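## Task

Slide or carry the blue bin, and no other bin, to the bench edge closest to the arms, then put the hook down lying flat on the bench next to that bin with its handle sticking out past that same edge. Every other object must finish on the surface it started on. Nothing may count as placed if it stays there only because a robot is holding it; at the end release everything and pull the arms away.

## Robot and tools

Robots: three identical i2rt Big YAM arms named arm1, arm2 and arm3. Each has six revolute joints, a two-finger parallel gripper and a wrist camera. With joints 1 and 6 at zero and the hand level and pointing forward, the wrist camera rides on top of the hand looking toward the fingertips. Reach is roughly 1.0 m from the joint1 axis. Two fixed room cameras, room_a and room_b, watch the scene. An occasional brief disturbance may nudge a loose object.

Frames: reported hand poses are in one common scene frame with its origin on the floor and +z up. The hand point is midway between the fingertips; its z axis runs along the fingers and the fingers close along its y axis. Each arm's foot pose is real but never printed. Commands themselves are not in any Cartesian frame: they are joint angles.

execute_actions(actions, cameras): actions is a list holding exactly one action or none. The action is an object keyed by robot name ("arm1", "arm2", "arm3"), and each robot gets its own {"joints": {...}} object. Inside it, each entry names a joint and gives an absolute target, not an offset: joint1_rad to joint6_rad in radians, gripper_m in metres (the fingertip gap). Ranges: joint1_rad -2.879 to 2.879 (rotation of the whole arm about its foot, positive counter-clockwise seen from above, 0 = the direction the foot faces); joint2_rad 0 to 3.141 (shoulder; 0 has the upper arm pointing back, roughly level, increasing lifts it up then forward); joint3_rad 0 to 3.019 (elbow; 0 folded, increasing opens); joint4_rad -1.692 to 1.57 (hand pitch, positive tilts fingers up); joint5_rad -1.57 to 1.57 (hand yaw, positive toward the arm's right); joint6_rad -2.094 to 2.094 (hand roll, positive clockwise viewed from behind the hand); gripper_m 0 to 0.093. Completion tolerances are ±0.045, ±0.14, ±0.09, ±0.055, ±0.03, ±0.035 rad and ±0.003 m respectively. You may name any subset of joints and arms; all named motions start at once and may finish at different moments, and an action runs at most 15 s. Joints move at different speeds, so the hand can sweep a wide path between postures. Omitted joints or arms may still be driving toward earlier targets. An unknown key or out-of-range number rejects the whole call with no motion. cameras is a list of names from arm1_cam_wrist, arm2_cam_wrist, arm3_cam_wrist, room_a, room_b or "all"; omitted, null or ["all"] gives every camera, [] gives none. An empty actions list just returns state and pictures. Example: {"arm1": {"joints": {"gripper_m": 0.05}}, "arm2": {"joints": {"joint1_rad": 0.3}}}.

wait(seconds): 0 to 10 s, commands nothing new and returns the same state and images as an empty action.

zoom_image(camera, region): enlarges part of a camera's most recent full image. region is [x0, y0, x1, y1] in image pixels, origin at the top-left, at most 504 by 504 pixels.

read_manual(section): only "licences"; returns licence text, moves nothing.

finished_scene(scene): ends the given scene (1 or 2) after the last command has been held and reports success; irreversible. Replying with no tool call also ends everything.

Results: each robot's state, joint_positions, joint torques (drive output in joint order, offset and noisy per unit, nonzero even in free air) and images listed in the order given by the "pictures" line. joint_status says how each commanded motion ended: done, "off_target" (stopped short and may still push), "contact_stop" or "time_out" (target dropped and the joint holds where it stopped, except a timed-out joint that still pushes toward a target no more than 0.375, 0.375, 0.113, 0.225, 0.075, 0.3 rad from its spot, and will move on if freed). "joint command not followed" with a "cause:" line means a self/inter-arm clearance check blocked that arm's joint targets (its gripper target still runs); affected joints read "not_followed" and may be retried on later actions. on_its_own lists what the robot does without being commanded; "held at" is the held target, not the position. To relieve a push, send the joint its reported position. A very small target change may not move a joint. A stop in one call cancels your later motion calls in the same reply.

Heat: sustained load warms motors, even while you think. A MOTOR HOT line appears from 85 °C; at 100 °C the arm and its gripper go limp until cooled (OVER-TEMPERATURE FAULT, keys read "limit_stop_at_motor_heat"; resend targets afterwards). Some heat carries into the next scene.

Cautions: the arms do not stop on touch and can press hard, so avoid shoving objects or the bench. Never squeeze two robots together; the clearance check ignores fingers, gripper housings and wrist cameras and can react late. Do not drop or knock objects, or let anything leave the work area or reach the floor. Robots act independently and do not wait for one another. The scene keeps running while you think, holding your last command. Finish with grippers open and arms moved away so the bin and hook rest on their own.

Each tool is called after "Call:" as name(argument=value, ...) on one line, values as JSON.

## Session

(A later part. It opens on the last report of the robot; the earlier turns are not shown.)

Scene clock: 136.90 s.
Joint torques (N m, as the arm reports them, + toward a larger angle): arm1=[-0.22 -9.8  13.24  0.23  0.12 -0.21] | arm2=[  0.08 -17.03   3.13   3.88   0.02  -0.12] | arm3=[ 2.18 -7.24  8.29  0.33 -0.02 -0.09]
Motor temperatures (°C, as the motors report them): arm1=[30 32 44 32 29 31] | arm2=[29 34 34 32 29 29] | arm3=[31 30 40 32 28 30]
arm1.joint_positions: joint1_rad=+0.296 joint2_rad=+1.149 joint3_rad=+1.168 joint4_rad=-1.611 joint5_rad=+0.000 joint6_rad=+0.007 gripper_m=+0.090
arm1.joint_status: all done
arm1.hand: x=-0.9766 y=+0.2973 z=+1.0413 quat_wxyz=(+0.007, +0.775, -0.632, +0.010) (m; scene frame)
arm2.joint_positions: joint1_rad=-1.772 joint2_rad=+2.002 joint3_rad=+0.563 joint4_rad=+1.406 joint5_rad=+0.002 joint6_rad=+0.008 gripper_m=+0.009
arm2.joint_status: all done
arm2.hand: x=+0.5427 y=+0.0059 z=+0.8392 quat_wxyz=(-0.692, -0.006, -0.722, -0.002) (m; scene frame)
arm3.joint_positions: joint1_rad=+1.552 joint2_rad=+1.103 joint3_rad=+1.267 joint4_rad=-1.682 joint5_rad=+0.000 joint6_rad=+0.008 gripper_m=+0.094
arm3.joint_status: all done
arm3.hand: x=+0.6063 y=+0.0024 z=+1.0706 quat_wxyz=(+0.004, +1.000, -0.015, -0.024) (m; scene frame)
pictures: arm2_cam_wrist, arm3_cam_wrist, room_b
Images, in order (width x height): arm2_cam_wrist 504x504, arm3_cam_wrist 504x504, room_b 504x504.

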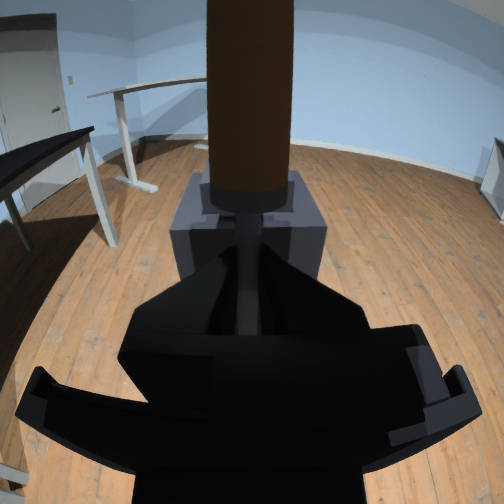

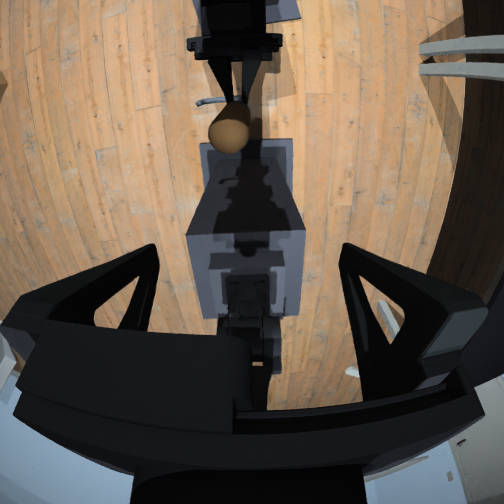

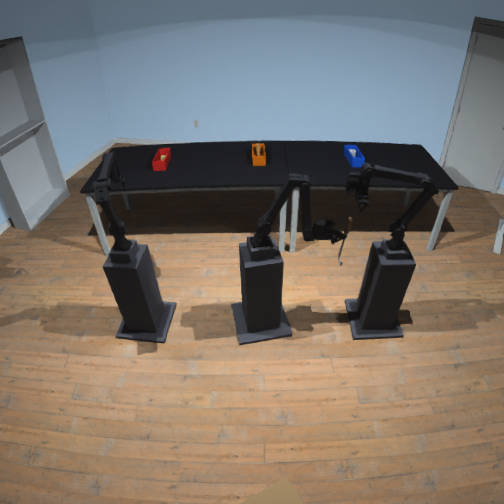

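Call:
execute_actions(actions=[{"arm3":{"joints":{"joint1_rad":1.61,"joint2_rad":1.165,"joint3_rad":1.185,"joint4_rad":-1.46}}}], cameras=["arm3_cam_wrist","arm2_cam_wrist"])

Scene clock: 147.10 s.
Joint torques (N m, as the arm reports them, + toward a larger angle): arm1=[-0.24 -9.18 13.12  0.27  0.11 -0.17] | arm2=[ -0.18 -16.89   3.15   3.85   0.02  -0.13] | arm3=[ 2.26 -9.75  8.52  1.22 -0.02 -0.07]
Motor temperatures (°C, as the motors report them): arm1=[30 32 44 32 29 31] | arm2=[29 34 34 32 29 29] | arm3=[31 30 40 32 28 30]
arm1.joint_positions: joint1_rad=+0.296 joint2_rad=+1.149 joint3_rad=+1.168 joint4_rad=-1.611 joint5_rad=+0.000 joint6_rad=+0.007 gripper_m=+0.090
arm1.joint_status: not commanded
arm1.hand: x=-0.9766 y=+0.2973 z=+1.0413 quat_wxyz=(+0.007, +0.775, -0.632, +0.010) (m; scene frame)
arm2.joint_positions: joint1_rad=-1.772 joint2_rad=+2.002 joint3_rad=+0.563 joint4_rad=+1.406 joint5_rad=+0.002 joint6_rad=+0.008 gripper_m=+0.009
arm2.joint_status: not commanded
arm2.hand: x=+0.5427 y=+0.0059 z=+0.8392 quat_wxyz=(-0.692, -0.006, -0.722, -0.002) (m; scene frame)
arm3.joint_positions: joint1_rad=+1.601 joint2_rad=+1.180 joint3_rad=+1.182 joint4_rad=-1.471 joint5_rad=+0.000 joint6_rad=+0.007 gripper_m=+0.094
arm3.joint_status: all done
arm3.hand: x=+0.5608 y=-0.0142 z=+1.0172 quat_wxyz=(+0.005, +0.999, +0.010, -0.049) (m; scene frame)
pictures: arm2_cam_wrist, arm3_cam_wrist
Images, in order (width x height): arm2_cam_wrist 504x504, arm3_cam_wrist 504x504.

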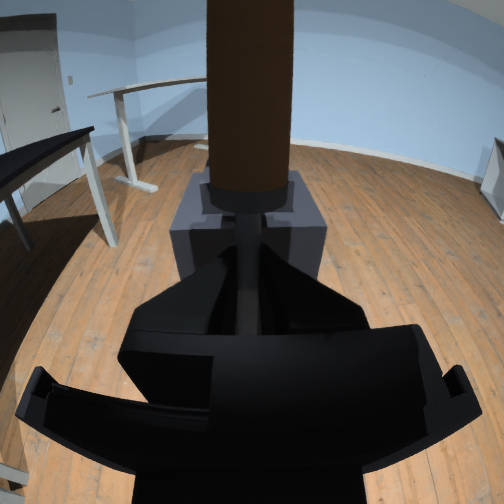

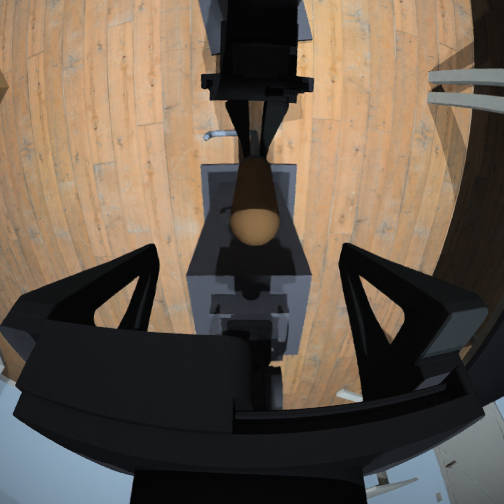

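Call:
execute_actions(actions=[{"arm3":{"joints":{"joint2_rad":1.125,"joint3_rad":0.86,"joint4_rad":-1.055}}}], cameras=["arm3_cam_wrist","arm2_cam_wrist"])

Scene clock: 156.13 s.
Joint torques (N m, as the arm reports them, + toward a larger angle): arm1=[-0.29 -8.97 13.19  0.16  0.11 -0.18] | arm2=[ -0.09 -17.44   3.24   3.88   0.04  -0.1 ] | arm3=[ 2.16 -7.58  8.08  1.52 -0.03 -0.07]
Motor temperatures (°C, as the motors report them): arm1=[30 32 44 32 29 31] | arm2=[29 34 34 32 29 29] | arm3=[31 30 40 32 28 30]
arm1.joint_positions: joint1_rad=+0.296 joint2_rad=+1.149 joint3_rad=+1.168 joint4_rad=-1.611 joint5_rad=+0.000 joint6_rad=+0.007 gripper_m=+0.090
arm1.joint_status: not commanded
arm1.hand: x=-0.9766 y=+0.2973 z=+1.0413 quat_wxyz=(+0.007, +0.775, -0.632, +0.010) (m; scene frame)
arm2.joint_positions: joint1_rad=-1.772 joint2_rad=+2.007 joint3_rad=+0.561 joint4_rad=+1.406 joint5_rad=+0.002 joint6_rad=+0.008 gripper_m=+0.009
arm2.joint_status: not commanded
arm2.hand: x=+0.5414 y=+0.0062 z=+0.8362 quat_wxyz=(-0.690, -0.006, -0.724, -0.002) (m; scene frame)
arm3.joint_positions: joint1_rad=+1.601 joint2_rad=+1.130 joint3_rad=+0.862 joint4_rad=-1.068 joint5_rad=+0.000 joint6_rad=+0.007 gripper_m=+0.094
arm3.joint_status: all done
arm3.hand: x=+0.5614 y=-0.0150 z=+0.9160 quat_wxyz=(+0.006, +0.993, +0.010, -0.115) (m; scene frame)
pictures: arm2_cam_wrist, arm3_cam_wrist
Images, in order (width x height): arm2_cam_wrist 504x504, arm3_cam_wrist 504x504.

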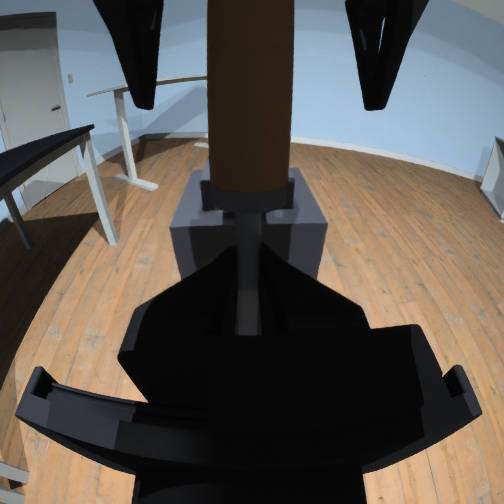

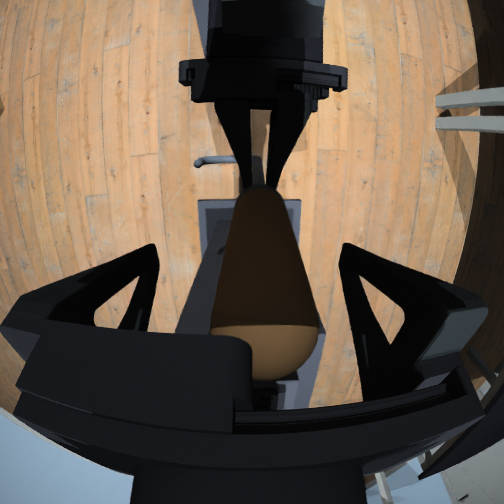

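Call:
execute_actions(actions=[{"arm3":{"joints":{"gripper_m":0.0}}}], cameras=["arm3_cam_wrist"])

Call:
execute_actions(actions=[{"arm2":{"joints":{"gripper_m":0.06}}}], cameras=["arm3_cam_wrist","arm2_cam_wrist"])

Scene clock: 163.40 s.
Joint torques (N m, as the arm reports them, + toward a larger angle): arm1=[-0.61 -9.91 13.04  0.21  0.12 -0.19] | arm2=[  0.13 -17.34   3.24   3.84  -0.22  -0.14] | arm3=[ 2.06 -7.91  7.93  1.53 -0.3  -0.06]
Motor temperatures (°C, as the motors report them): arm1=[30 32 44 32 29 31] | arm2=[29 34 34 32 29 29] | arm3=[31 30 40 32 28 30]
arm1.joint_positions: joint1_rad=+0.296 joint2_rad=+1.149 joint3_rad=+1.168 joint4_rad=-1.611 joint5_rad=+0.000 joint6_rad=+0.007 gripper_m=+0.090
arm1.joint_status: not commanded
arm1.hand: x=-0.9766 y=+0.2973 z=+1.0413 quat_wxyz=(+0.007, +0.775, -0.632, +0.010) (m; scene frame)
arm2.joint_positions: joint1_rad=-1.774 joint2_rad=+2.007 joint3_rad=+0.561 joint4_rad=+1.407 joint5_rad=+0.009 joint6_rad=+0.010 gripper_m=+0.009
arm2.joint_status: not commanded
arm2.hand: x=+0.5414 y=+0.0037 z=+0.8364 quat_wxyz=(-0.690, -0.010, -0.724, +0.000) (m; scene frame)
arm3.joint_positions: joint1_rad=+1.601 joint2_rad=+1.130 joint3_rad=+0.862 joint4_rad=-1.068 joint5_rad=+0.008 joint6_rad=+0.006 gripper_m=+0.029
arm3.joint_status: gripper_m off_target (ended at +0.029, target +0.000)
arm3.hand: x=+0.5613 y=-0.0135 z=+0.9160 quat_wxyz=(+0.002, +0.993, +0.010, -0.115) (m; scene frame)
pictures: arm3_cam_wrist
Images, in order (width x height): arm3_cam_wrist 504x504.

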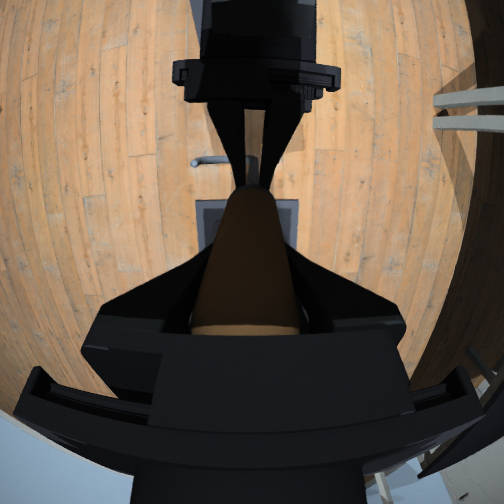

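Scene clock: 164.03 s.
Joint torques (N m, as the arm reports them, + toward a larger angle): arm1=[-0.25 -9.57 12.95  0.2   0.12 -0.2 ] | arm2=[  0.06 -17.24   3.23   2.85   0.01  -0.14] | arm3=[ 2.17 -8.52  9.01  1.48 -0.09 -0.07]
Motor temperatures (°C, as the motors report them): arm1=[30 32 44 32 29 31] | arm2=[29 34 34 32 29 29] | arm3=[31 30 40 32 28 30]
arm1.joint_positions: joint1_rad=+0.296 joint2_rad=+1.149 joint3_rad=+1.168 joint4_rad=-1.611 joint5_rad=+0.000 joint6_rad=+0.007 gripper_m=+0.090
arm1.joint_status: not commanded
arm1.hand: x=-0.9766 y=+0.2973 z=+1.0413 quat_wxyz=(+0.007, +0.775, -0.632, +0.010) (m; scene frame)
arm2.joint_positions: joint1_rad=-1.773 joint2_rad=+2.004 joint3_rad=+0.562 joint4_rad=+1.430 joint5_rad=+0.003 joint6_rad=+0.009 gripper_m=+0.060
arm2.joint_status: all done
arm2.hand: x=+0.5419 y=+0.0056 z=+0.8432 quat_wxyz=(-0.699, -0.007, -0.715, -0.002) (m; scene frame)
arm3.joint_positions: joint1_rad=+1.601 joint2_rad=+1.137 joint3_rad=+0.848 joint4_rad=-1.068 joint5_rad=+0.002 joint6_rad=+0.006 gripper_m=+0.029
arm3.joint_status: not commanded
arm3.hand: x=+0.5657 y=-0.0145 z=+0.9081 quat_wxyz=(+0.005, +0.994, +0.010, -0.105) (m; scene frame)
pictures: arm2_cam_wrist, arm3_cam_wrist
Images, in order (width x height): arm2_cam_wrist 504x504, arm3_cam_wrist 504x504.

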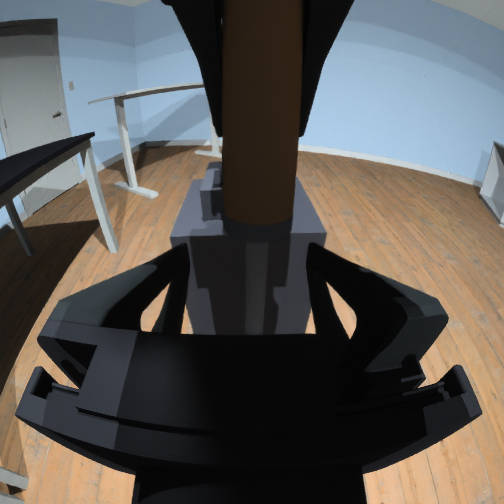

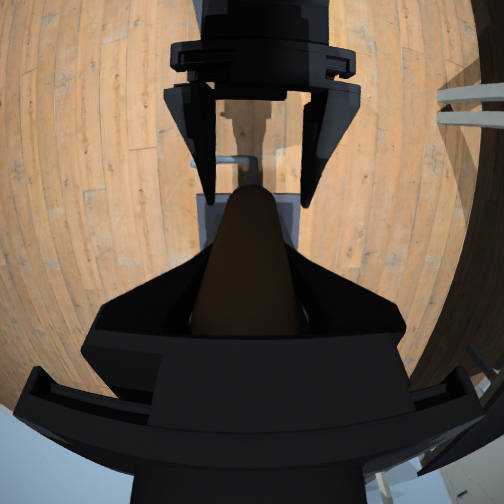

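Call:
execute_actions(actions=[{"arm2":{"joints":{"joint3_rad":0.25,"joint4_rad":1.4}}}], cameras=[])

Call:
execute_actions(actions=[{"arm2":{"joints":{"joint1_rad":0.6}},"arm3":{"joints":{"joint6_rad":-1.57}}}], cameras=["arm3_cam_wrist","room_b"])

Scene clock: 173.60 s.
Joint torques (N m, as the arm reports them, + toward a larger angle): arm1=[ 0.15 -9.17 13.06  0.16  0.15 -0.2 ] | arm2=[ -0.1  -13.68   0.04   1.89   0.02  -0.14] | arm3=[ 2.21 -8.63  9.01  1.42 -0.1  -0.08]
Motor temperatures (°C, as the motors report them): arm1=[30 32 44 32 29 31] | arm2=[29 34 34 32 29 29] | arm3=[31 30 40 32 28 30]
arm1.joint_positions: joint1_rad=+0.296 joint2_rad=+1.149 joint3_rad=+1.168 joint4_rad=-1.611 joint5_rad=+0.000 joint6_rad=+0.007 gripper_m=+0.090
arm1.joint_status: not commanded
arm1.hand: x=-0.9766 y=+0.2973 z=+1.0413 quat_wxyz=(+0.007, +0.775, -0.632, +0.010) (m; scene frame)
arm2.joint_positions: joint1_rad=-1.773 joint2_rad=+2.000 joint3_rad=+0.248 joint4_rad=+1.403 joint5_rad=+0.003 joint6_rad=+0.009 gripper_m=+0.060
arm2.joint_status: all done
arm2.hand: x=+0.4073 y=+0.0065 z=+0.7676 quat_wxyz=(-0.570, -0.007, -0.822, -0.002) (m; scene frame)
arm3.joint_positions: joint1_rad=+1.601 joint2_rad=+1.137 joint3_rad=+0.848 joint4_rad=-1.068 joint5_rad=+0.002 joint6_rad=+0.006 gripper_m=+0.029
arm3.joint_status: not commanded
arm3.hand: x=+0.5657 y=-0.0145 z=+0.9081 quat_wxyz=(+0.005, +0.994, +0.010, -0.105) (m; scene frame)
pictures: none
No camera images: the call's "cameras" was empty. Leave "cameras" out to get every camera's image.

Scene clock: 175.77 s.
Joint torques (N m, as the arm reports them, + toward a larger angle): arm1=[-0.36 -9.58 13.02  0.11  0.13 -0.19] | arm2=[ -0.57 -13.27  -0.28   1.83   0.13  -0.13] | arm3=[ 2.26 -8.04  8.91  1.44 -0.16 -0.09]
Motor temperatures (°C, as the motors report them): arm1=[30 32 44 32 29 31] | arm2=[29 34 34 32 29 29] | arm3=[31 30 40 32 28 30]
arm1.joint_positions: joint1_rad=+0.296 joint2_rad=+1.149 joint3_rad=+1.168 joint4_rad=-1.611 joint5_rad=+0.000 joint6_rad=+0.007 gripper_m=+0.090
arm1.joint_status: not commanded
arm1.hand: x=-0.9766 y=+0.2973 z=+1.0413 quat_wxyz=(+0.007, +0.775, -0.632, +0.010) (m; scene frame)
arm2.joint_positions: joint1_rad=+0.600 joint2_rad=+2.000 joint3_rad=+0.256 joint4_rad=+1.403 joint5_rad=-0.001 joint6_rad=+0.008 gripper_m=+0.060
arm2.joint_status: all done
arm2.hand: x=-0.2874 y=+0.2937 z=+0.7768 quat_wxyz=(-0.215, +0.752, -0.311, -0.540) (m; scene frame)
arm3.joint_positions: joint1_rad=+1.601 joint2_rad=+1.137 joint3_rad=+0.848 joint4_rad=-1.068 joint5_rad=+0.002 joint6_rad=-1.561 gripper_m=+0.029
arm3.joint_status: all done
arm3.hand: x=+0.5657 y=-0.0146 z=+0.9081 quat_wxyz=(-0.070, +0.697, +0.709, -0.078) (m; scene frame)
pictures: arm3_cam_wrist, room_b
Images, in order (width x height): arm3_cam_wrist 504x504, room_b 504x504.

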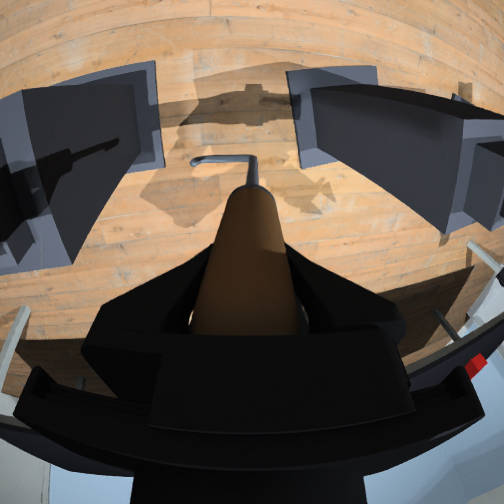

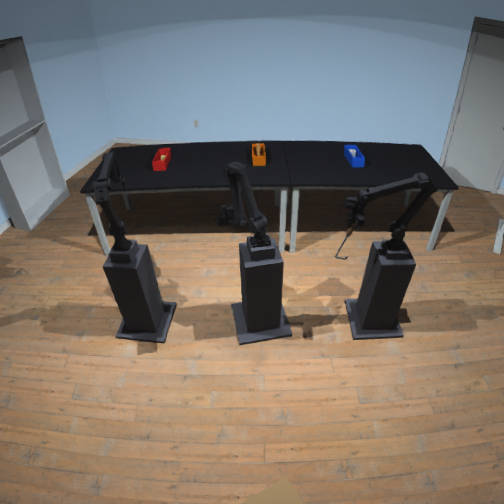

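Call:
execute_actions(actions=[{"arm3":{"joints":{"joint1_rad":0.05,"joint4_rad":0.4,"joint3_rad":0.9}}}], cameras=["arm3_cam_wrist","room_b","room_a"])

Scene clock: 182.87 s.
Joint torques (N m, as the arm reports them, + toward a larger angle): arm1=[-0.2  -9.38 13.1   0.18  0.12 -0.2 ] | arm2=[ -0.72 -13.2   -0.34   1.84   0.13  -0.12] | arm3=[  0.82 -12.15  13.22   4.26  -0.03   0.05]
Motor temperatures (°C, as the motors report them): arm1=[30 31 44 32 29 31] | arm2=[29 34 34 32 29 29] | arm3=[31 30 40 32 28 30]
arm1.joint_positions: joint1_rad=+0.296 joint2_rad=+1.149 joint3_rad=+1.168 joint4_rad=-1.611 joint5_rad=+0.000 joint6_rad=+0.007 gripper_m=+0.090
arm1.joint_status: not commanded
arm1.hand: x=-0.9766 y=+0.2973 z=+1.0413 quat_wxyz=(+0.007, +0.775, -0.632, +0.010) (m; scene frame)
arm2.joint_positions: joint1_rad=+0.600 joint2_rad=+2.000 joint3_rad=+0.256 joint4_rad=+1.403 joint5_rad=-0.001 joint6_rad=+0.008 gripper_m=+0.060
arm2.joint_status: not commanded
arm2.hand: x=-0.2874 y=+0.2937 z=+0.7768 quat_wxyz=(-0.215, +0.752, -0.311, -0.540) (m; scene frame)
arm3.joint_positions: joint1_rad=+0.051 joint2_rad=+1.158 joint3_rad=+0.848 joint4_rad=+0.348 joint5_rad=+0.000 joint6_rad=-1.565 gripper_m=+0.029
arm3.joint_status: all done
arm3.hand: x=+0.8812 y=+0.5376 z=+1.1484 quat_wxyz=(-0.717, +0.696, +0.016, -0.019) (m; scene frame)
pictures: arm3_cam_wrist, room_a, room_b
Images, in order (width x height): arm3_cam_wrist 504x504, room_a 504x504, room_b 504x504.

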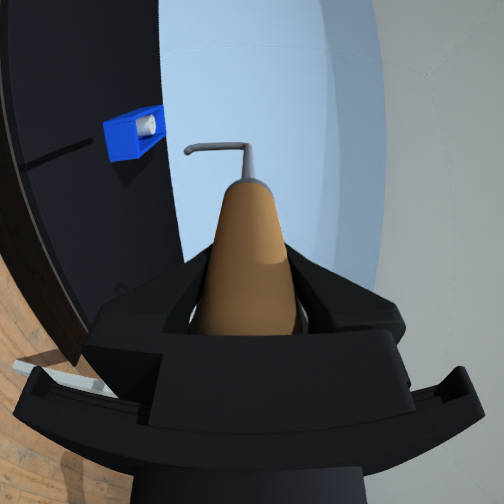

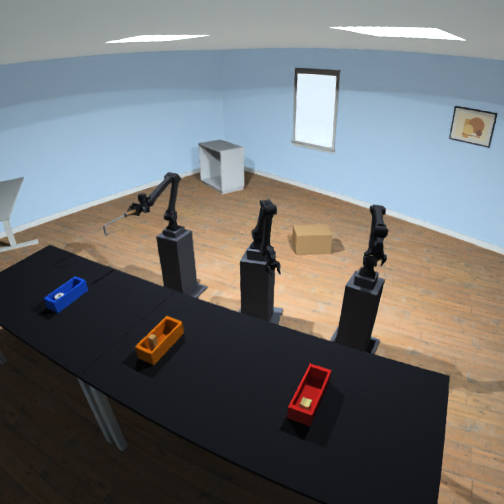

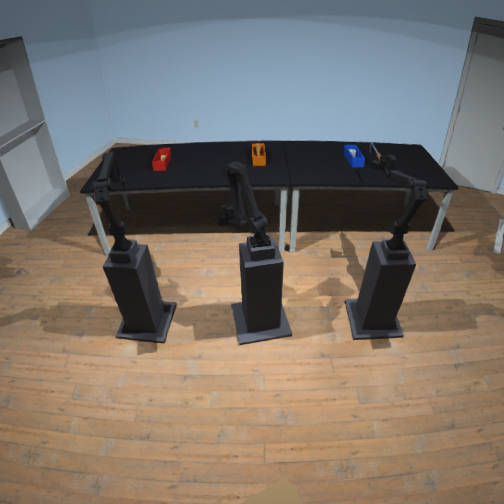

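Call:
execute_actions(actions=[{"arm3":{"joints":{"joint2_rad":2.12,"joint3_rad":1.95}}}], cameras=["arm3_cam_wrist","room_a"])

Scene clock: 200.23 s.
Joint torques (N m, as the arm reports them, + toward a larger angle): arm1=[ 0.17 -9.27 13.13  0.12  0.13 -0.18] | arm2=[ -0.72 -13.28  -0.31   1.85   0.13  -0.12] | arm3=[  1.64 -32.58  17.22   3.86  -0.03   0.06]
Motor temperatures (°C, as the motors report them): arm1=[30 31 44 32 29 31] | arm2=[29 34 33 32 29 29] | arm3=[31 30 44 32 28 30]
arm1.joint_positions: joint1_rad=+0.296 joint2_rad=+1.149 joint3_rad=+1.168 joint4_rad=-1.611 joint5_rad=+0.000 joint6_rad=+0.007 gripper_m=+0.090
arm1.joint_status: not commanded
arm1.hand: x=-0.9766 y=+0.2973 z=+1.0413 quat_wxyz=(+0.007, +0.775, -0.632, +0.010) (m; scene frame)
arm2.joint_positions: joint1_rad=+0.600 joint2_rad=+2.000 joint3_rad=+0.256 joint4_rad=+1.403 joint5_rad=-0.001 joint6_rad=+0.008 gripper_m=+0.060
arm2.joint_status: not commanded
arm2.hand: x=-0.2874 y=+0.2937 z=+0.7768 quat_wxyz=(-0.215, +0.752, -0.311, -0.540) (m; scene frame)
arm3.joint_positions: joint1_rad=+0.051 joint2_rad=+2.192 joint3_rad=+1.851 joint4_rad=+0.357 joint5_rad=+0.000 joint6_rad=-1.566 gripper_m=+0.029
arm3.joint_status: joint3_rad time_out (moved +1.003 of +1.102); the others done
arm3.on_its_own: joint3_rad reads +1.851 and still pushes toward +1.950 since a time_out
arm3.hand: x=+0.8640 y=+0.8977 z=+1.0232 quat_wxyz=(-0.710, +0.704, +0.017, -0.018) (m; scene frame)
pictures: arm3_cam_wrist, room_a
Images, in order (width x height): arm3_cam_wrist 504x504, room_a 504x504.

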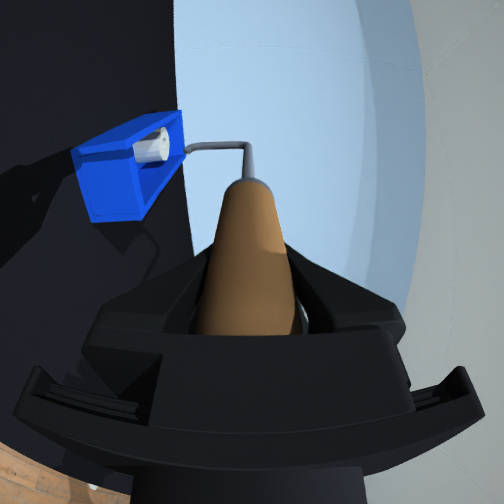

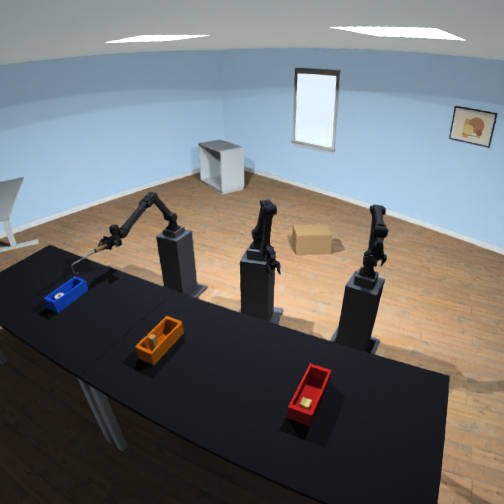

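Call:
execute_actions(actions=[{"arm3":{"joints":{"joint1_rad":0.02,"joint2_rad":2.2}}}], cameras=["arm3_cam_wrist","room_a"])

Scene clock: 213.50 s.
Joint torques (N m, as the arm reports them, + toward a larger angle): arm1=[ 0.05 -9.29 13.23  0.03  0.09 -0.23] | arm2=[ -0.71 -13.29  -0.32   1.9    0.14  -0.13] | arm3=[  0.94 -32.43  16.26   3.8   -0.02   0.06]
Motor temperatures (°C, as the motors report them): arm1=[30 31 44 32 29 31] | arm2=[29 34 33 32 29 29] | arm3=[31 32 47 32 28 30]
arm1.joint_positions: joint1_rad=+0.296 joint2_rad=+1.149 joint3_rad=+1.168 joint4_rad=-1.611 joint5_rad=+0.000 joint6_rad=+0.007 gripper_m=+0.090
arm1.joint_status: not commanded
arm1.hand: x=-0.9766 y=+0.2973 z=+1.0413 quat_wxyz=(+0.007, +0.775, -0.632, +0.010) (m; scene frame)
arm2.joint_positions: joint1_rad=+0.600 joint2_rad=+2.000 joint3_rad=+0.256 joint4_rad=+1.403 joint5_rad=-0.001 joint6_rad=+0.008 gripper_m=+0.060
arm2.joint_status: not commanded
arm2.hand: x=-0.2874 y=+0.2937 z=+0.7768 quat_wxyz=(-0.215, +0.752, -0.311, -0.540) (m; scene frame)
arm3.joint_positions: joint1_rad=+0.028 joint2_rad=+2.263 joint3_rad=+1.860 joint4_rad=+0.357 joint5_rad=+0.000 joint6_rad=-1.566 gripper_m=+0.029
arm3.joint_status: all done
arm3.on_its_own: joint3_rad reads +1.860 and still pushes toward +1.950 since a time_out
arm3.hand: x=+0.8850 y=+0.9073 z=+0.9653 quat_wxyz=(-0.687, +0.726, +0.009, -0.009) (m; scene frame)
pictures: arm3_cam_wrist, room_a
Images, in order (width x height): arm3_cam_wrist 504x504, room_a 504x504.

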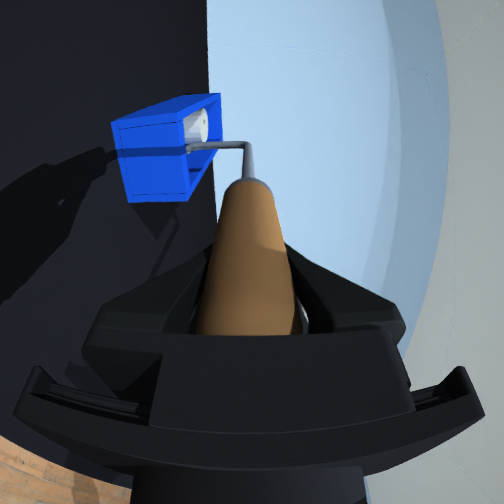

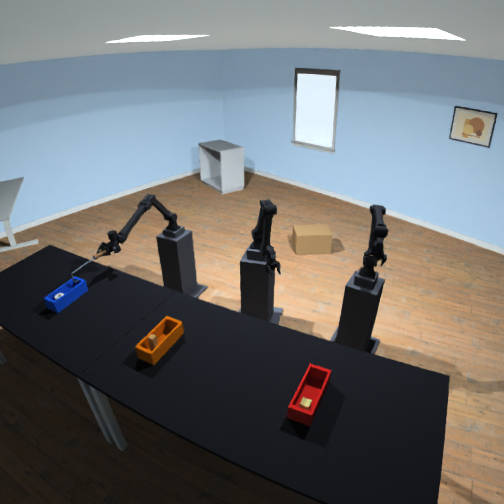

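Call:
zoom_image(camera="arm3_cam_wrist", region=[100, 80, 270, 220])

Call:
zoom_image(camera="room_a", region=[30, 230, 130, 320])

Region (100, 80, 270, 220) of arm3_cam_wrist's 504x504 image, scaled by 2.965, with more detail than that image has; it fills the top 415 rows of this view, and the rest is white.

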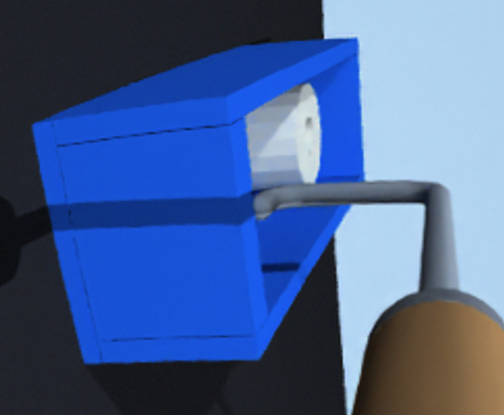

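Region (30, 230, 130, 320) of room_a's 504x504 image, scaled by 5.040, with more detail than that image has; it fills the top 454 rows of this view, and the rest is white.

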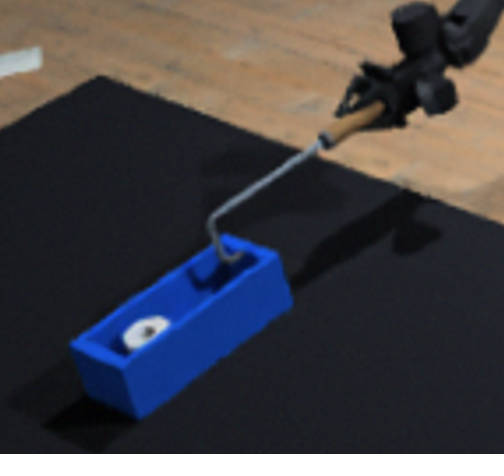

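Call:
execute_actions(actions=[{"arm3":{"joints":{"joint2_rad":2.255,"joint3_rad":2.02}}}], cameras=["arm3_cam_wrist","room_a"])

Call:
zoom_image(camera="room_a", region=[30, 230, 130, 320])

Scene clock: 223.43 s.
Joint torques (N m, as the arm reports them, + toward a larger angle): arm1=[ -0.39 -10.01  13.31   0.23   0.09  -0.22] | arm2=[ -0.67 -13.21  -0.31   1.86   0.14  -0.12] | arm3=[  1.16 -30.52  17.23   3.86  -0.02   0.05]
Motor temperatures (°C, as the motors report them): arm1=[30 31 44 32 29 31] | arm2=[29 34 33 32 29 29] | arm3=[31 33 48 33 28 30]
arm1.joint_positions: joint1_rad=+0.296 joint2_rad=+1.149 joint3_rad=+1.168 joint4_rad=-1.611 joint5_rad=+0.000 joint6_rad=+0.007 gripper_m=+0.090
arm1.joint_status: not commanded
arm1.hand: x=-0.9766 y=+0.2973 z=+1.0413 quat_wxyz=(+0.007, +0.775, -0.632, +0.010) (m; scene frame)
arm2.joint_positions: joint1_rad=+0.600 joint2_rad=+2.000 joint3_rad=+0.256 joint4_rad=+1.403 joint5_rad=-0.001 joint6_rad=+0.008 gripper_m=+0.060
arm2.joint_status: not commanded
arm2.hand: x=-0.2874 y=+0.2937 z=+0.7768 quat_wxyz=(-0.215, +0.752, -0.311, -0.540) (m; scene frame)
arm3.joint_positions: joint1_rad=+0.028 joint2_rad=+2.299 joint3_rad=+1.919 joint4_rad=+0.357 joint5_rad=+0.000 joint6_rad=-1.566 gripper_m=+0.029
arm3.joint_status: joint3_rad time_out (moved +0.059 of +0.160); the others done
arm3.on_its_own: joint3_rad reads +1.919 and still pushes toward +2.020 since a time_out
arm3.hand: x=+0.8847 y=+0.9197 z=+0.9685 quat_wxyz=(-0.696, +0.718, +0.009, -0.009) (m; scene frame)
pictures: arm3_cam_wrist, room_a
Images, in order (width x height): arm3_cam_wrist 504x504, room_a 504x504.

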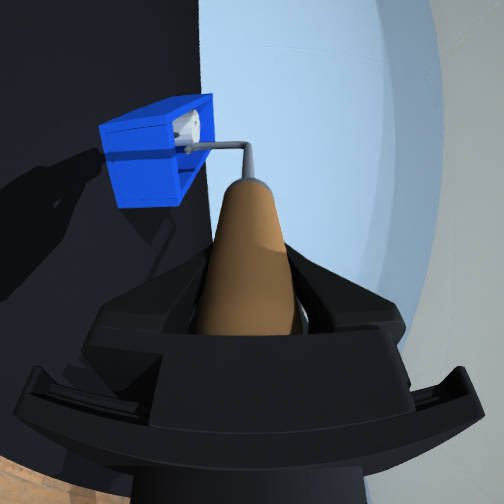

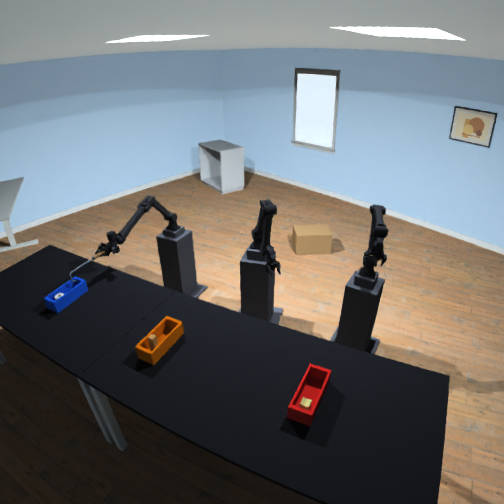

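Region (30, 230, 130, 320) of room_a's 504x504 image, scaled by 5.040, with more detail than that image has; it fills the top 454 rows of this view, and the rest is white.

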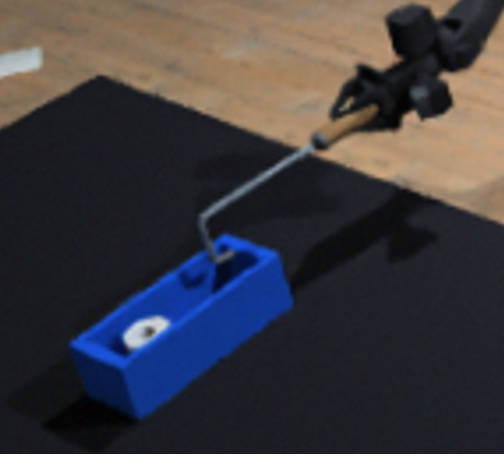

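Call:
execute_actions(actions=[{"arm3":{"joints":{"joint2_rad":2.315}}}], cameras=["arm3_cam_wrist","room_a"])

Call:
zoom_image(camera="room_a", region=[30, 230, 130, 320])

Scene clock: 227.73 s.
Joint torques (N m, as the arm reports them, + toward a larger angle): arm1=[ 0.13 -9.63 13.08  0.11  0.04 -0.21] | arm2=[ -0.72 -13.32  -0.3    1.88   0.14  -0.13] | arm3=[  0.89 -33.33  15.82   3.78   0.01   0.06]
Motor temperatures (°C, as the motors report them): arm1=[30 31 44 32 29 31] | arm2=[29 34 33 32 29 29] | arm3=[31 33 49 33 28 30]
arm1.joint_positions: joint1_rad=+0.296 joint2_rad=+1.149 joint3_rad=+1.168 joint4_rad=-1.611 joint5_rad=+0.000 joint6_rad=+0.007 gripper_m=+0.090
arm1.joint_status: not commanded
arm1.hand: x=-0.9766 y=+0.2973 z=+1.0413 quat_wxyz=(+0.007, +0.775, -0.632, +0.010) (m; scene frame)
arm2.joint_positions: joint1_rad=+0.600 joint2_rad=+2.000 joint3_rad=+0.256 joint4_rad=+1.403 joint5_rad=-0.001 joint6_rad=+0.008 gripper_m=+0.060
arm2.joint_status: not commanded
arm2.hand: x=-0.2874 y=+0.2937 z=+0.7768 quat_wxyz=(-0.215, +0.752, -0.311, -0.540) (m; scene frame)
arm3.joint_positions: joint1_rad=+0.028 joint2_rad=+2.381 joint3_rad=+1.932 joint4_rad=+0.357 joint5_rad=+0.000 joint6_rad=-1.566 gripper_m=+0.029
arm3.joint_status: all done
arm3.hand: x=+0.8848 y=+0.9261 z=+0.9022 quat_wxyz=(-0.671, +0.741, +0.009, -0.009) (m; scene frame)
pictures: arm3_cam_wrist, room_a
Images, in order (width x height): arm3_cam_wrist 504x504, room_a 504x504.

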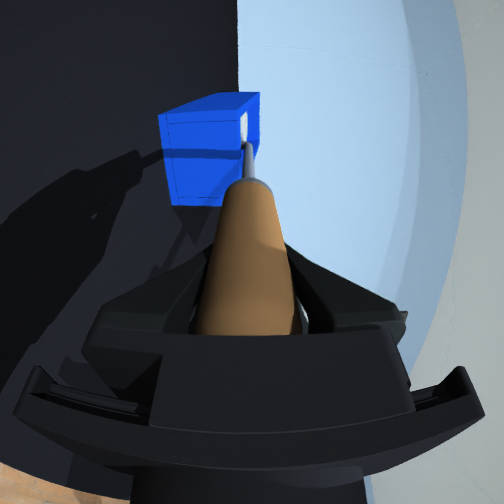

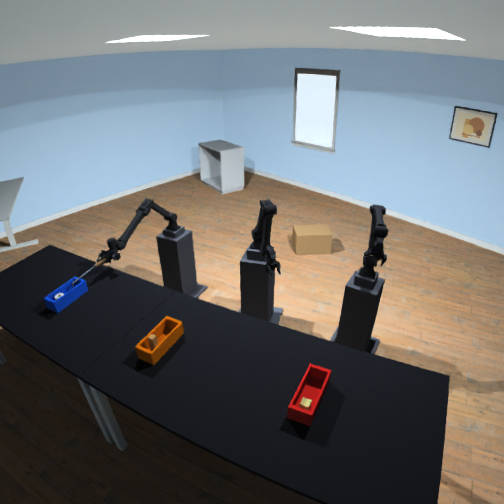

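Region (30, 230, 130, 320) of room_a's 504x504 image, scaled by 5.040, with more detail than that image has; it fills the top 454 rows of this view, and the rest is white.

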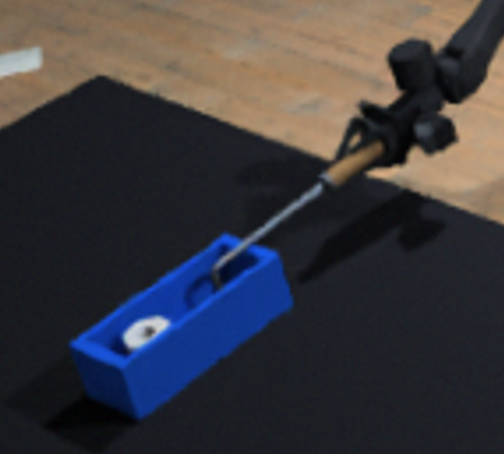

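Call:
execute_actions(actions=[{"arm3":{"joints":{"joint2_rad":2.09,"joint3_rad":1.70}}}], cameras=["arm3_cam_wrist","room_a"])

Call:
zoom_image(camera="room_a", region=[30, 230, 130, 320])

Scene clock: 237.23 s.
Joint torques (N m, as the arm reports them, + toward a larger angle): arm1=[-0.68 -9.1  13.25  0.29  0.06 -0.2 ] | arm2=[ -0.65 -13.18  -0.3    1.85   0.12  -0.12] | arm3=[  1.29 -28.44  10.     3.91  -0.03   0.07]
Motor temperatures (°C, as the motors report them): arm1=[30 31 44 32 29 31] | arm2=[29 34 33 32 29 29] | arm3=[31 34 49 33 28 30]
arm1.joint_positions: joint1_rad=+0.296 joint2_rad=+1.149 joint3_rad=+1.168 joint4_rad=-1.611 joint5_rad=+0.000 joint6_rad=+0.007 gripper_m=+0.090
arm1.joint_status: not commanded
arm1.hand: x=-0.9766 y=+0.2973 z=+1.0413 quat_wxyz=(+0.007, +0.775, -0.632, +0.010) (m; scene frame)
arm2.joint_positions: joint1_rad=+0.600 joint2_rad=+2.000 joint3_rad=+0.256 joint4_rad=+1.403 joint5_rad=-0.001 joint6_rad=+0.008 gripper_m=+0.060
arm2.joint_status: not commanded
arm2.hand: x=-0.2874 y=+0.2937 z=+0.7768 quat_wxyz=(-0.215, +0.752, -0.311, -0.540) (m; scene frame)
arm3.joint_positions: joint1_rad=+0.028 joint2_rad=+2.130 joint3_rad=+1.683 joint4_rad=+0.359 joint5_rad=+0.000 joint6_rad=-1.566 gripper_m=+0.029
arm3.joint_status: all done
arm3.hand: x=+0.8861 y=+0.8644 z=+0.9763 quat_wxyz=(-0.672, +0.741, +0.009, -0.009) (m; scene frame)
pictures: arm3_cam_wrist, room_a
Images, in order (width x height): arm3_cam_wrist 504x504, room_a 504x504.

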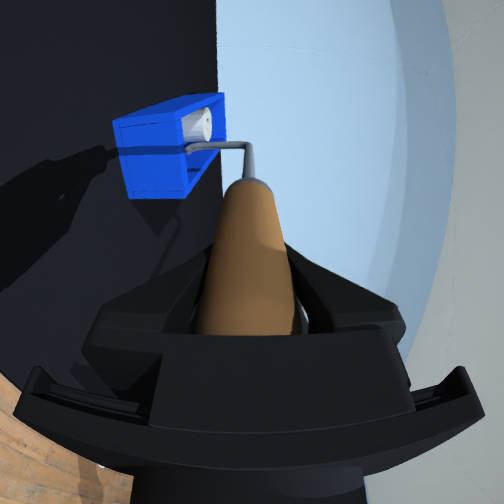

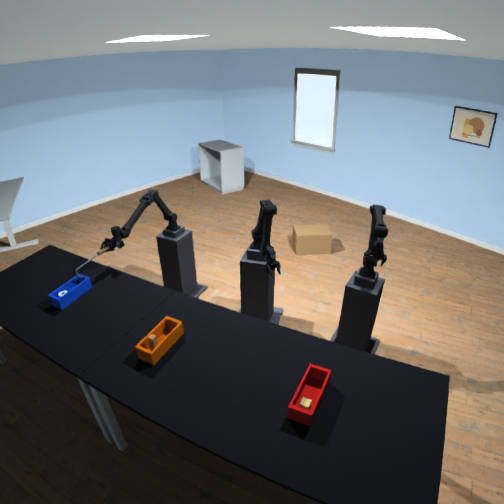

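Region (30, 230, 130, 320) of room_a's 504x504 image, scaled by 5.040, with more detail than that image has; it fills the top 454 rows of this view, and the rest is white.

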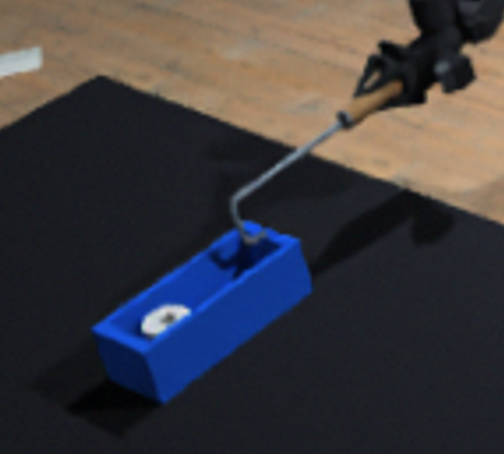

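Call:
execute_actions(actions=[{"arm3":{"joints":{"joint2_rad":2.13,"joint3_rad":1.845}}}], cameras=["arm3_cam_wrist","room_a"])

Call:
zoom_image(camera="room_a", region=[30, 230, 130, 320])

Scene clock: 244.70 s.
Joint torques (N m, as the arm reports them, + toward a larger angle): arm1=[ 0.14 -9.   13.21  0.27  0.16 -0.16] | arm2=[ -0.71 -13.37  -0.33   1.86   0.14  -0.11] | arm3=[  0.62 -29.53  17.19   3.51  -0.02   0.05]
Motor temperatures (°C, as the motors report them): arm1=[30 31 44 32 29 31] | arm2=[29 34 33 32 29 29] | arm3=[31 34 47 33 28 30]
arm1.joint_positions: joint1_rad=+0.296 joint2_rad=+1.149 joint3_rad=+1.168 joint4_rad=-1.611 joint5_rad=+0.000 joint6_rad=+0.007 gripper_m=+0.090
arm1.joint_status: not commanded
arm1.hand: x=-0.9766 y=+0.2973 z=+1.0413 quat_wxyz=(+0.007, +0.775, -0.632, +0.010) (m; scene frame)
arm2.joint_positions: joint1_rad=+0.600 joint2_rad=+2.000 joint3_rad=+0.256 joint4_rad=+1.403 joint5_rad=-0.001 joint6_rad=+0.008 gripper_m=+0.060
arm2.joint_status: not commanded
arm2.hand: x=-0.2874 y=+0.2937 z=+0.7768 quat_wxyz=(-0.215, +0.752, -0.311, -0.540) (m; scene frame)
arm3.joint_positions: joint1_rad=+0.028 joint2_rad=+2.177 joint3_rad=+1.742 joint4_rad=+0.365 joint5_rad=+0.000 joint6_rad=-1.566 gripper_m=+0.029
arm3.joint_status: joint3_rad time_out (moved +0.060 of +0.162); the others done
arm3.on_its_own: joint3_rad reads +1.742 and still pushes toward +1.845 since a time_out
arm3.hand: x=+0.8857 y=+0.8798 z=+0.9737 quat_wxyz=(-0.679, +0.734, +0.009, -0.009) (m; scene frame)
pictures: arm3_cam_wrist, room_a
Images, in order (width x height): arm3_cam_wrist 504x504, room_a 504x504.

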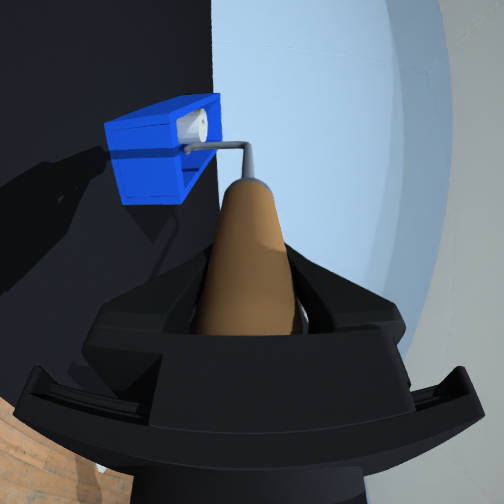

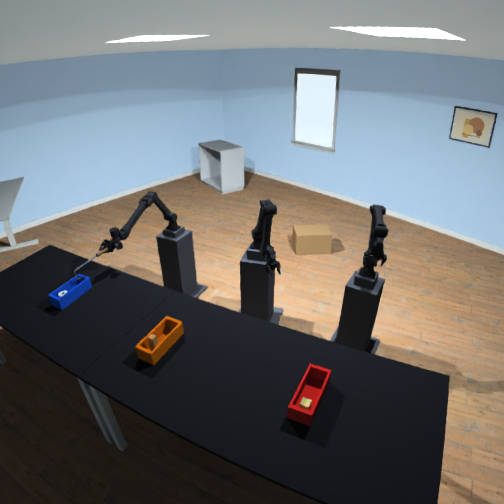

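Region (30, 230, 130, 320) of room_a's 504x504 image, scaled by 5.040, with more detail than that image has; it fills the top 454 rows of this view, and the rest is white.

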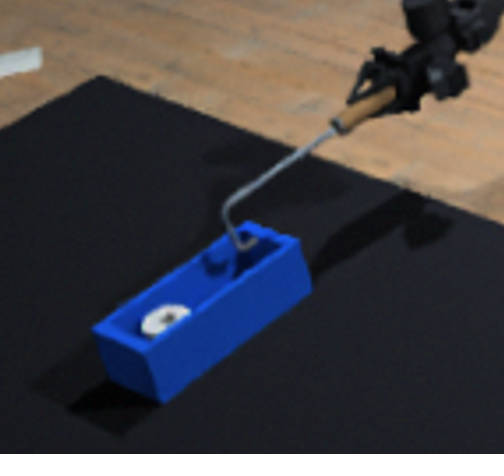

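Call:
execute_actions(actions=[{"arm3":{"joints":{"joint2_rad":2.195}}}], cameras=["arm3_cam_wrist"])

Scene clock: 248.80 s.
Joint torques (N m, as the arm reports them, + toward a larger angle): arm1=[ 0.28 -9.52 13.19 -0.01  0.12 -0.19] | arm2=[ -0.75 -13.31  -0.33   1.83   0.14  -0.13] | arm3=[  0.77 -31.64  15.62   3.43  -0.03   0.07]
Motor temperatures (°C, as the motors report them): arm1=[30 31 44 32 29 31] | arm2=[29 34 33 32 29 29] | arm3=[31 34 48 33 28 30]
arm1.joint_positions: joint1_rad=+0.296 joint2_rad=+1.149 joint3_rad=+1.168 joint4_rad=-1.611 joint5_rad=+0.000 joint6_rad=+0.007 gripper_m=+0.090
arm1.joint_status: not commanded
arm1.hand: x=-0.9766 y=+0.2973 z=+1.0413 quat_wxyz=(+0.007, +0.775, -0.632, +0.010) (m; scene frame)
arm2.joint_positions: joint1_rad=+0.600 joint2_rad=+2.000 joint3_rad=+0.256 joint4_rad=+1.403 joint5_rad=-0.001 joint6_rad=+0.008 gripper_m=+0.060
arm2.joint_status: not commanded
arm2.hand: x=-0.2874 y=+0.2937 z=+0.7768 quat_wxyz=(-0.215, +0.752, -0.311, -0.540) (m; scene frame)
arm3.joint_positions: joint1_rad=+0.028 joint2_rad=+2.258 joint3_rad=+1.759 joint4_rad=+0.365 joint5_rad=+0.000 joint6_rad=-1.566 gripper_m=+0.029
arm3.joint_status: all done
arm3.hand: x=+0.8858 y=+0.8877 z=+0.9121 quat_wxyz=(-0.655, +0.756, +0.009, -0.008) (m; scene frame)
pictures: arm3_cam_wrist
Images, in order (width x height): arm3_cam_wrist 504x504.

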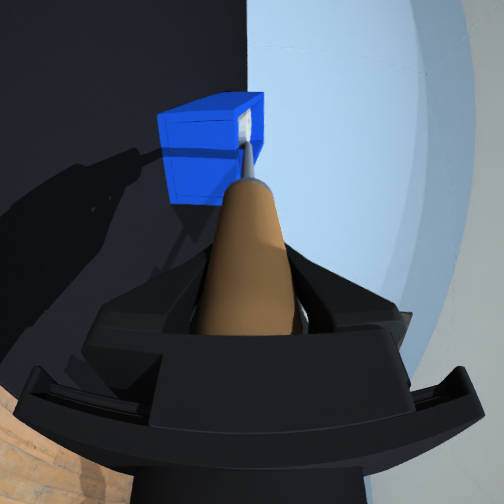

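Call:
execute_actions(actions=[{"arm3":{"joints":{"joint2_rad":2.115,"joint3_rad":1.645}}}], cameras=["arm3_cam_wrist"])

Scene clock: 252.97 s.
Joint torques (N m, as the arm reports them, + toward a larger angle): arm1=[-0.7  -9.33 13.12  0.28  0.05 -0.18] | arm2=[ -0.69 -13.2   -0.28   1.85   0.12  -0.12] | arm3=[  1.01 -29.29   9.23   3.53  -0.03   0.06]
Motor temperatures (°C, as the motors report them): arm1=[30 31 44 32 29 31] | arm2=[29 34 33 32 29 29] | arm3=[31 34 48 33 28 30]
arm1.joint_positions: joint1_rad=+0.296 joint2_rad=+1.149 joint3_rad=+1.168 joint4_rad=-1.611 joint5_rad=+0.000 joint6_rad=+0.007 gripper_m=+0.090
arm1.joint_status: not commanded
arm1.hand: x=-0.9766 y=+0.2973 z=+1.0413 quat_wxyz=(+0.007, +0.775, -0.632, +0.010) (m; scene frame)
arm2.joint_positions: joint1_rad=+0.600 joint2_rad=+2.000 joint3_rad=+0.256 joint4_rad=+1.403 joint5_rad=-0.001 joint6_rad=+0.008 gripper_m=+0.060
arm2.joint_status: not commanded
arm2.hand: x=-0.2874 y=+0.2937 z=+0.7768 quat_wxyz=(-0.215, +0.752, -0.311, -0.540) (m; scene frame)
arm3.joint_positions: joint1_rad=+0.028 joint2_rad=+2.168 joint3_rad=+1.633 joint4_rad=+0.365 joint5_rad=+0.000 joint6_rad=-1.566 gripper_m=+0.029
arm3.joint_status: all done
arm3.hand: x=+0.8866 y=+0.8561 z=+0.9173 quat_wxyz=(-0.641, +0.767, +0.009, -0.008) (m; scene frame)
pictures: arm3_cam_wrist
Images, in order (width x height): arm3_cam_wrist 504x504.

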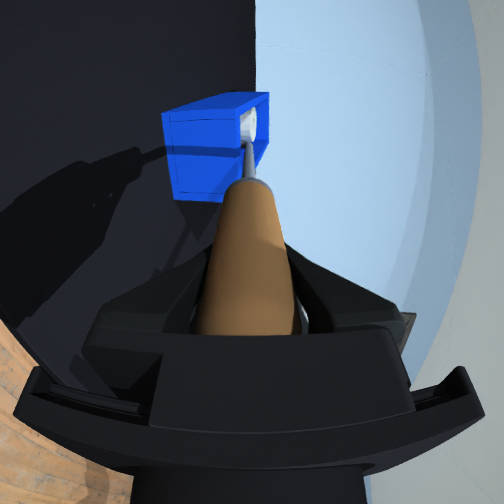

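Call:
execute_actions(actions=[{"arm3":{"joints":{"joint2_rad":1.905,"joint3_rad":1.38}}}], cameras=["arm3_cam_wrist"])

Scene clock: 257.03 s.
Joint torques (N m, as the arm reports them, + toward a larger angle): arm1=[-0.61 -9.44 13.14  0.2   0.1  -0.18] | arm2=[ -0.65 -13.32  -0.3    1.83   0.14  -0.12] | arm3=[  0.73 -25.69   8.97   3.28  -0.03   0.07]
Motor temperatures (°C, as the motors report them): arm1=[30 31 45 32 29 31] | arm2=[29 34 33 32 29 29] | arm3=[31 34 47 33 28 30]
arm1.joint_positions: joint1_rad=+0.296 joint2_rad=+1.149 joint3_rad=+1.168 joint4_rad=-1.611 joint5_rad=+0.000 joint6_rad=+0.007 gripper_m=+0.090
arm1.joint_status: not commanded
arm1.hand: x=-0.9766 y=+0.2973 z=+1.0413 quat_wxyz=(+0.007, +0.775, -0.632, +0.010) (m; scene frame)
arm2.joint_positions: joint1_rad=+0.600 joint2_rad=+2.000 joint3_rad=+0.256 joint4_rad=+1.403 joint5_rad=-0.001 joint6_rad=+0.008 gripper_m=+0.060
arm2.joint_status: not commanded
arm2.hand: x=-0.2874 y=+0.2937 z=+0.7768 quat_wxyz=(-0.215, +0.752, -0.311, -0.540) (m; scene frame)
arm3.joint_positions: joint1_rad=+0.028 joint2_rad=+1.956 joint3_rad=+1.367 joint4_rad=+0.370 joint5_rad=+0.000 joint6_rad=-1.566 gripper_m=+0.029
arm3.joint_status: all done
arm3.hand: x=+0.8885 y=+0.7793 z=+0.9396 quat_wxyz=(-0.623, +0.782, +0.010, -0.008) (m; scene frame)
pictures: arm3_cam_wrist
Images, in order (width x height): arm3_cam_wrist 504x504.

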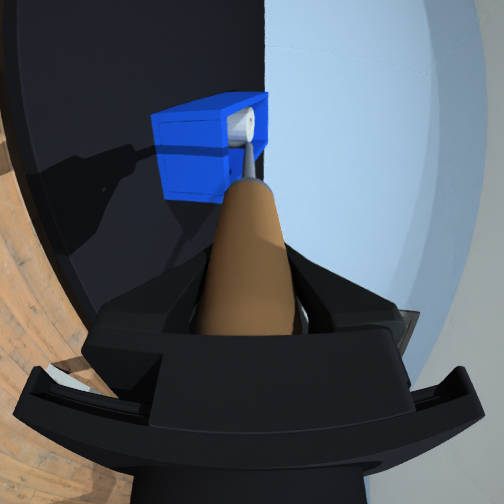

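Call:
execute_actions(actions=[{"arm3":{"joints":{"joint2_rad":1.72,"joint3_rad":1.14}}}], cameras=["arm3_cam_wrist"])

Scene clock: 260.50 s.
Joint torques (N m, as the arm reports them, + toward a larger angle): arm1=[-0.09 -9.33 13.21  0.11  0.13 -0.22] | arm2=[ -0.78 -13.22  -0.33   1.88   0.13  -0.11] | arm3=[  0.98 -21.7    8.64   3.29  -0.04   0.05]
Motor temperatures (°C, as the motors report them): arm1=[30 31 45 32 29 31] | arm2=[29 34 33 32 29 29] | arm3=[31 34 46 33 28 30]
arm1.joint_positions: joint1_rad=+0.296 joint2_rad=+1.149 joint3_rad=+1.168 joint4_rad=-1.611 joint5_rad=+0.000 joint6_rad=+0.007 gripper_m=+0.090
arm1.joint_status: not commanded
arm1.hand: x=-0.9766 y=+0.2973 z=+1.0413 quat_wxyz=(+0.007, +0.775, -0.632, +0.010) (m; scene frame)
arm2.joint_positions: joint1_rad=+0.600 joint2_rad=+2.000 joint3_rad=+0.256 joint4_rad=+1.403 joint5_rad=-0.001 joint6_rad=+0.008 gripper_m=+0.060
arm2.joint_status: not commanded
arm2.hand: x=-0.2874 y=+0.2937 z=+0.7768 quat_wxyz=(-0.215, +0.752, -0.311, -0.540) (m; scene frame)
arm3.joint_positions: joint1_rad=+0.028 joint2_rad=+1.763 joint3_rad=+1.128 joint4_rad=+0.370 joint5_rad=+0.000 joint6_rad=-1.566 gripper_m=+0.029
arm3.joint_status: all done
arm3.hand: x=+0.8905 y=+0.7001 z=+0.9475 quat_wxyz=(-0.604, +0.797, +0.010, -0.008) (m; scene frame)
pictures: arm3_cam_wrist
Images, in order (width x height): arm3_cam_wrist 504x504.

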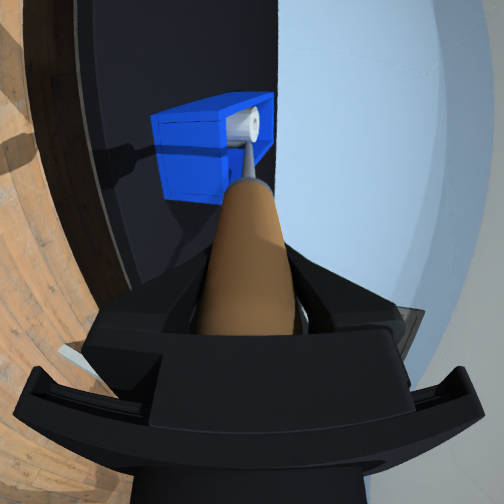

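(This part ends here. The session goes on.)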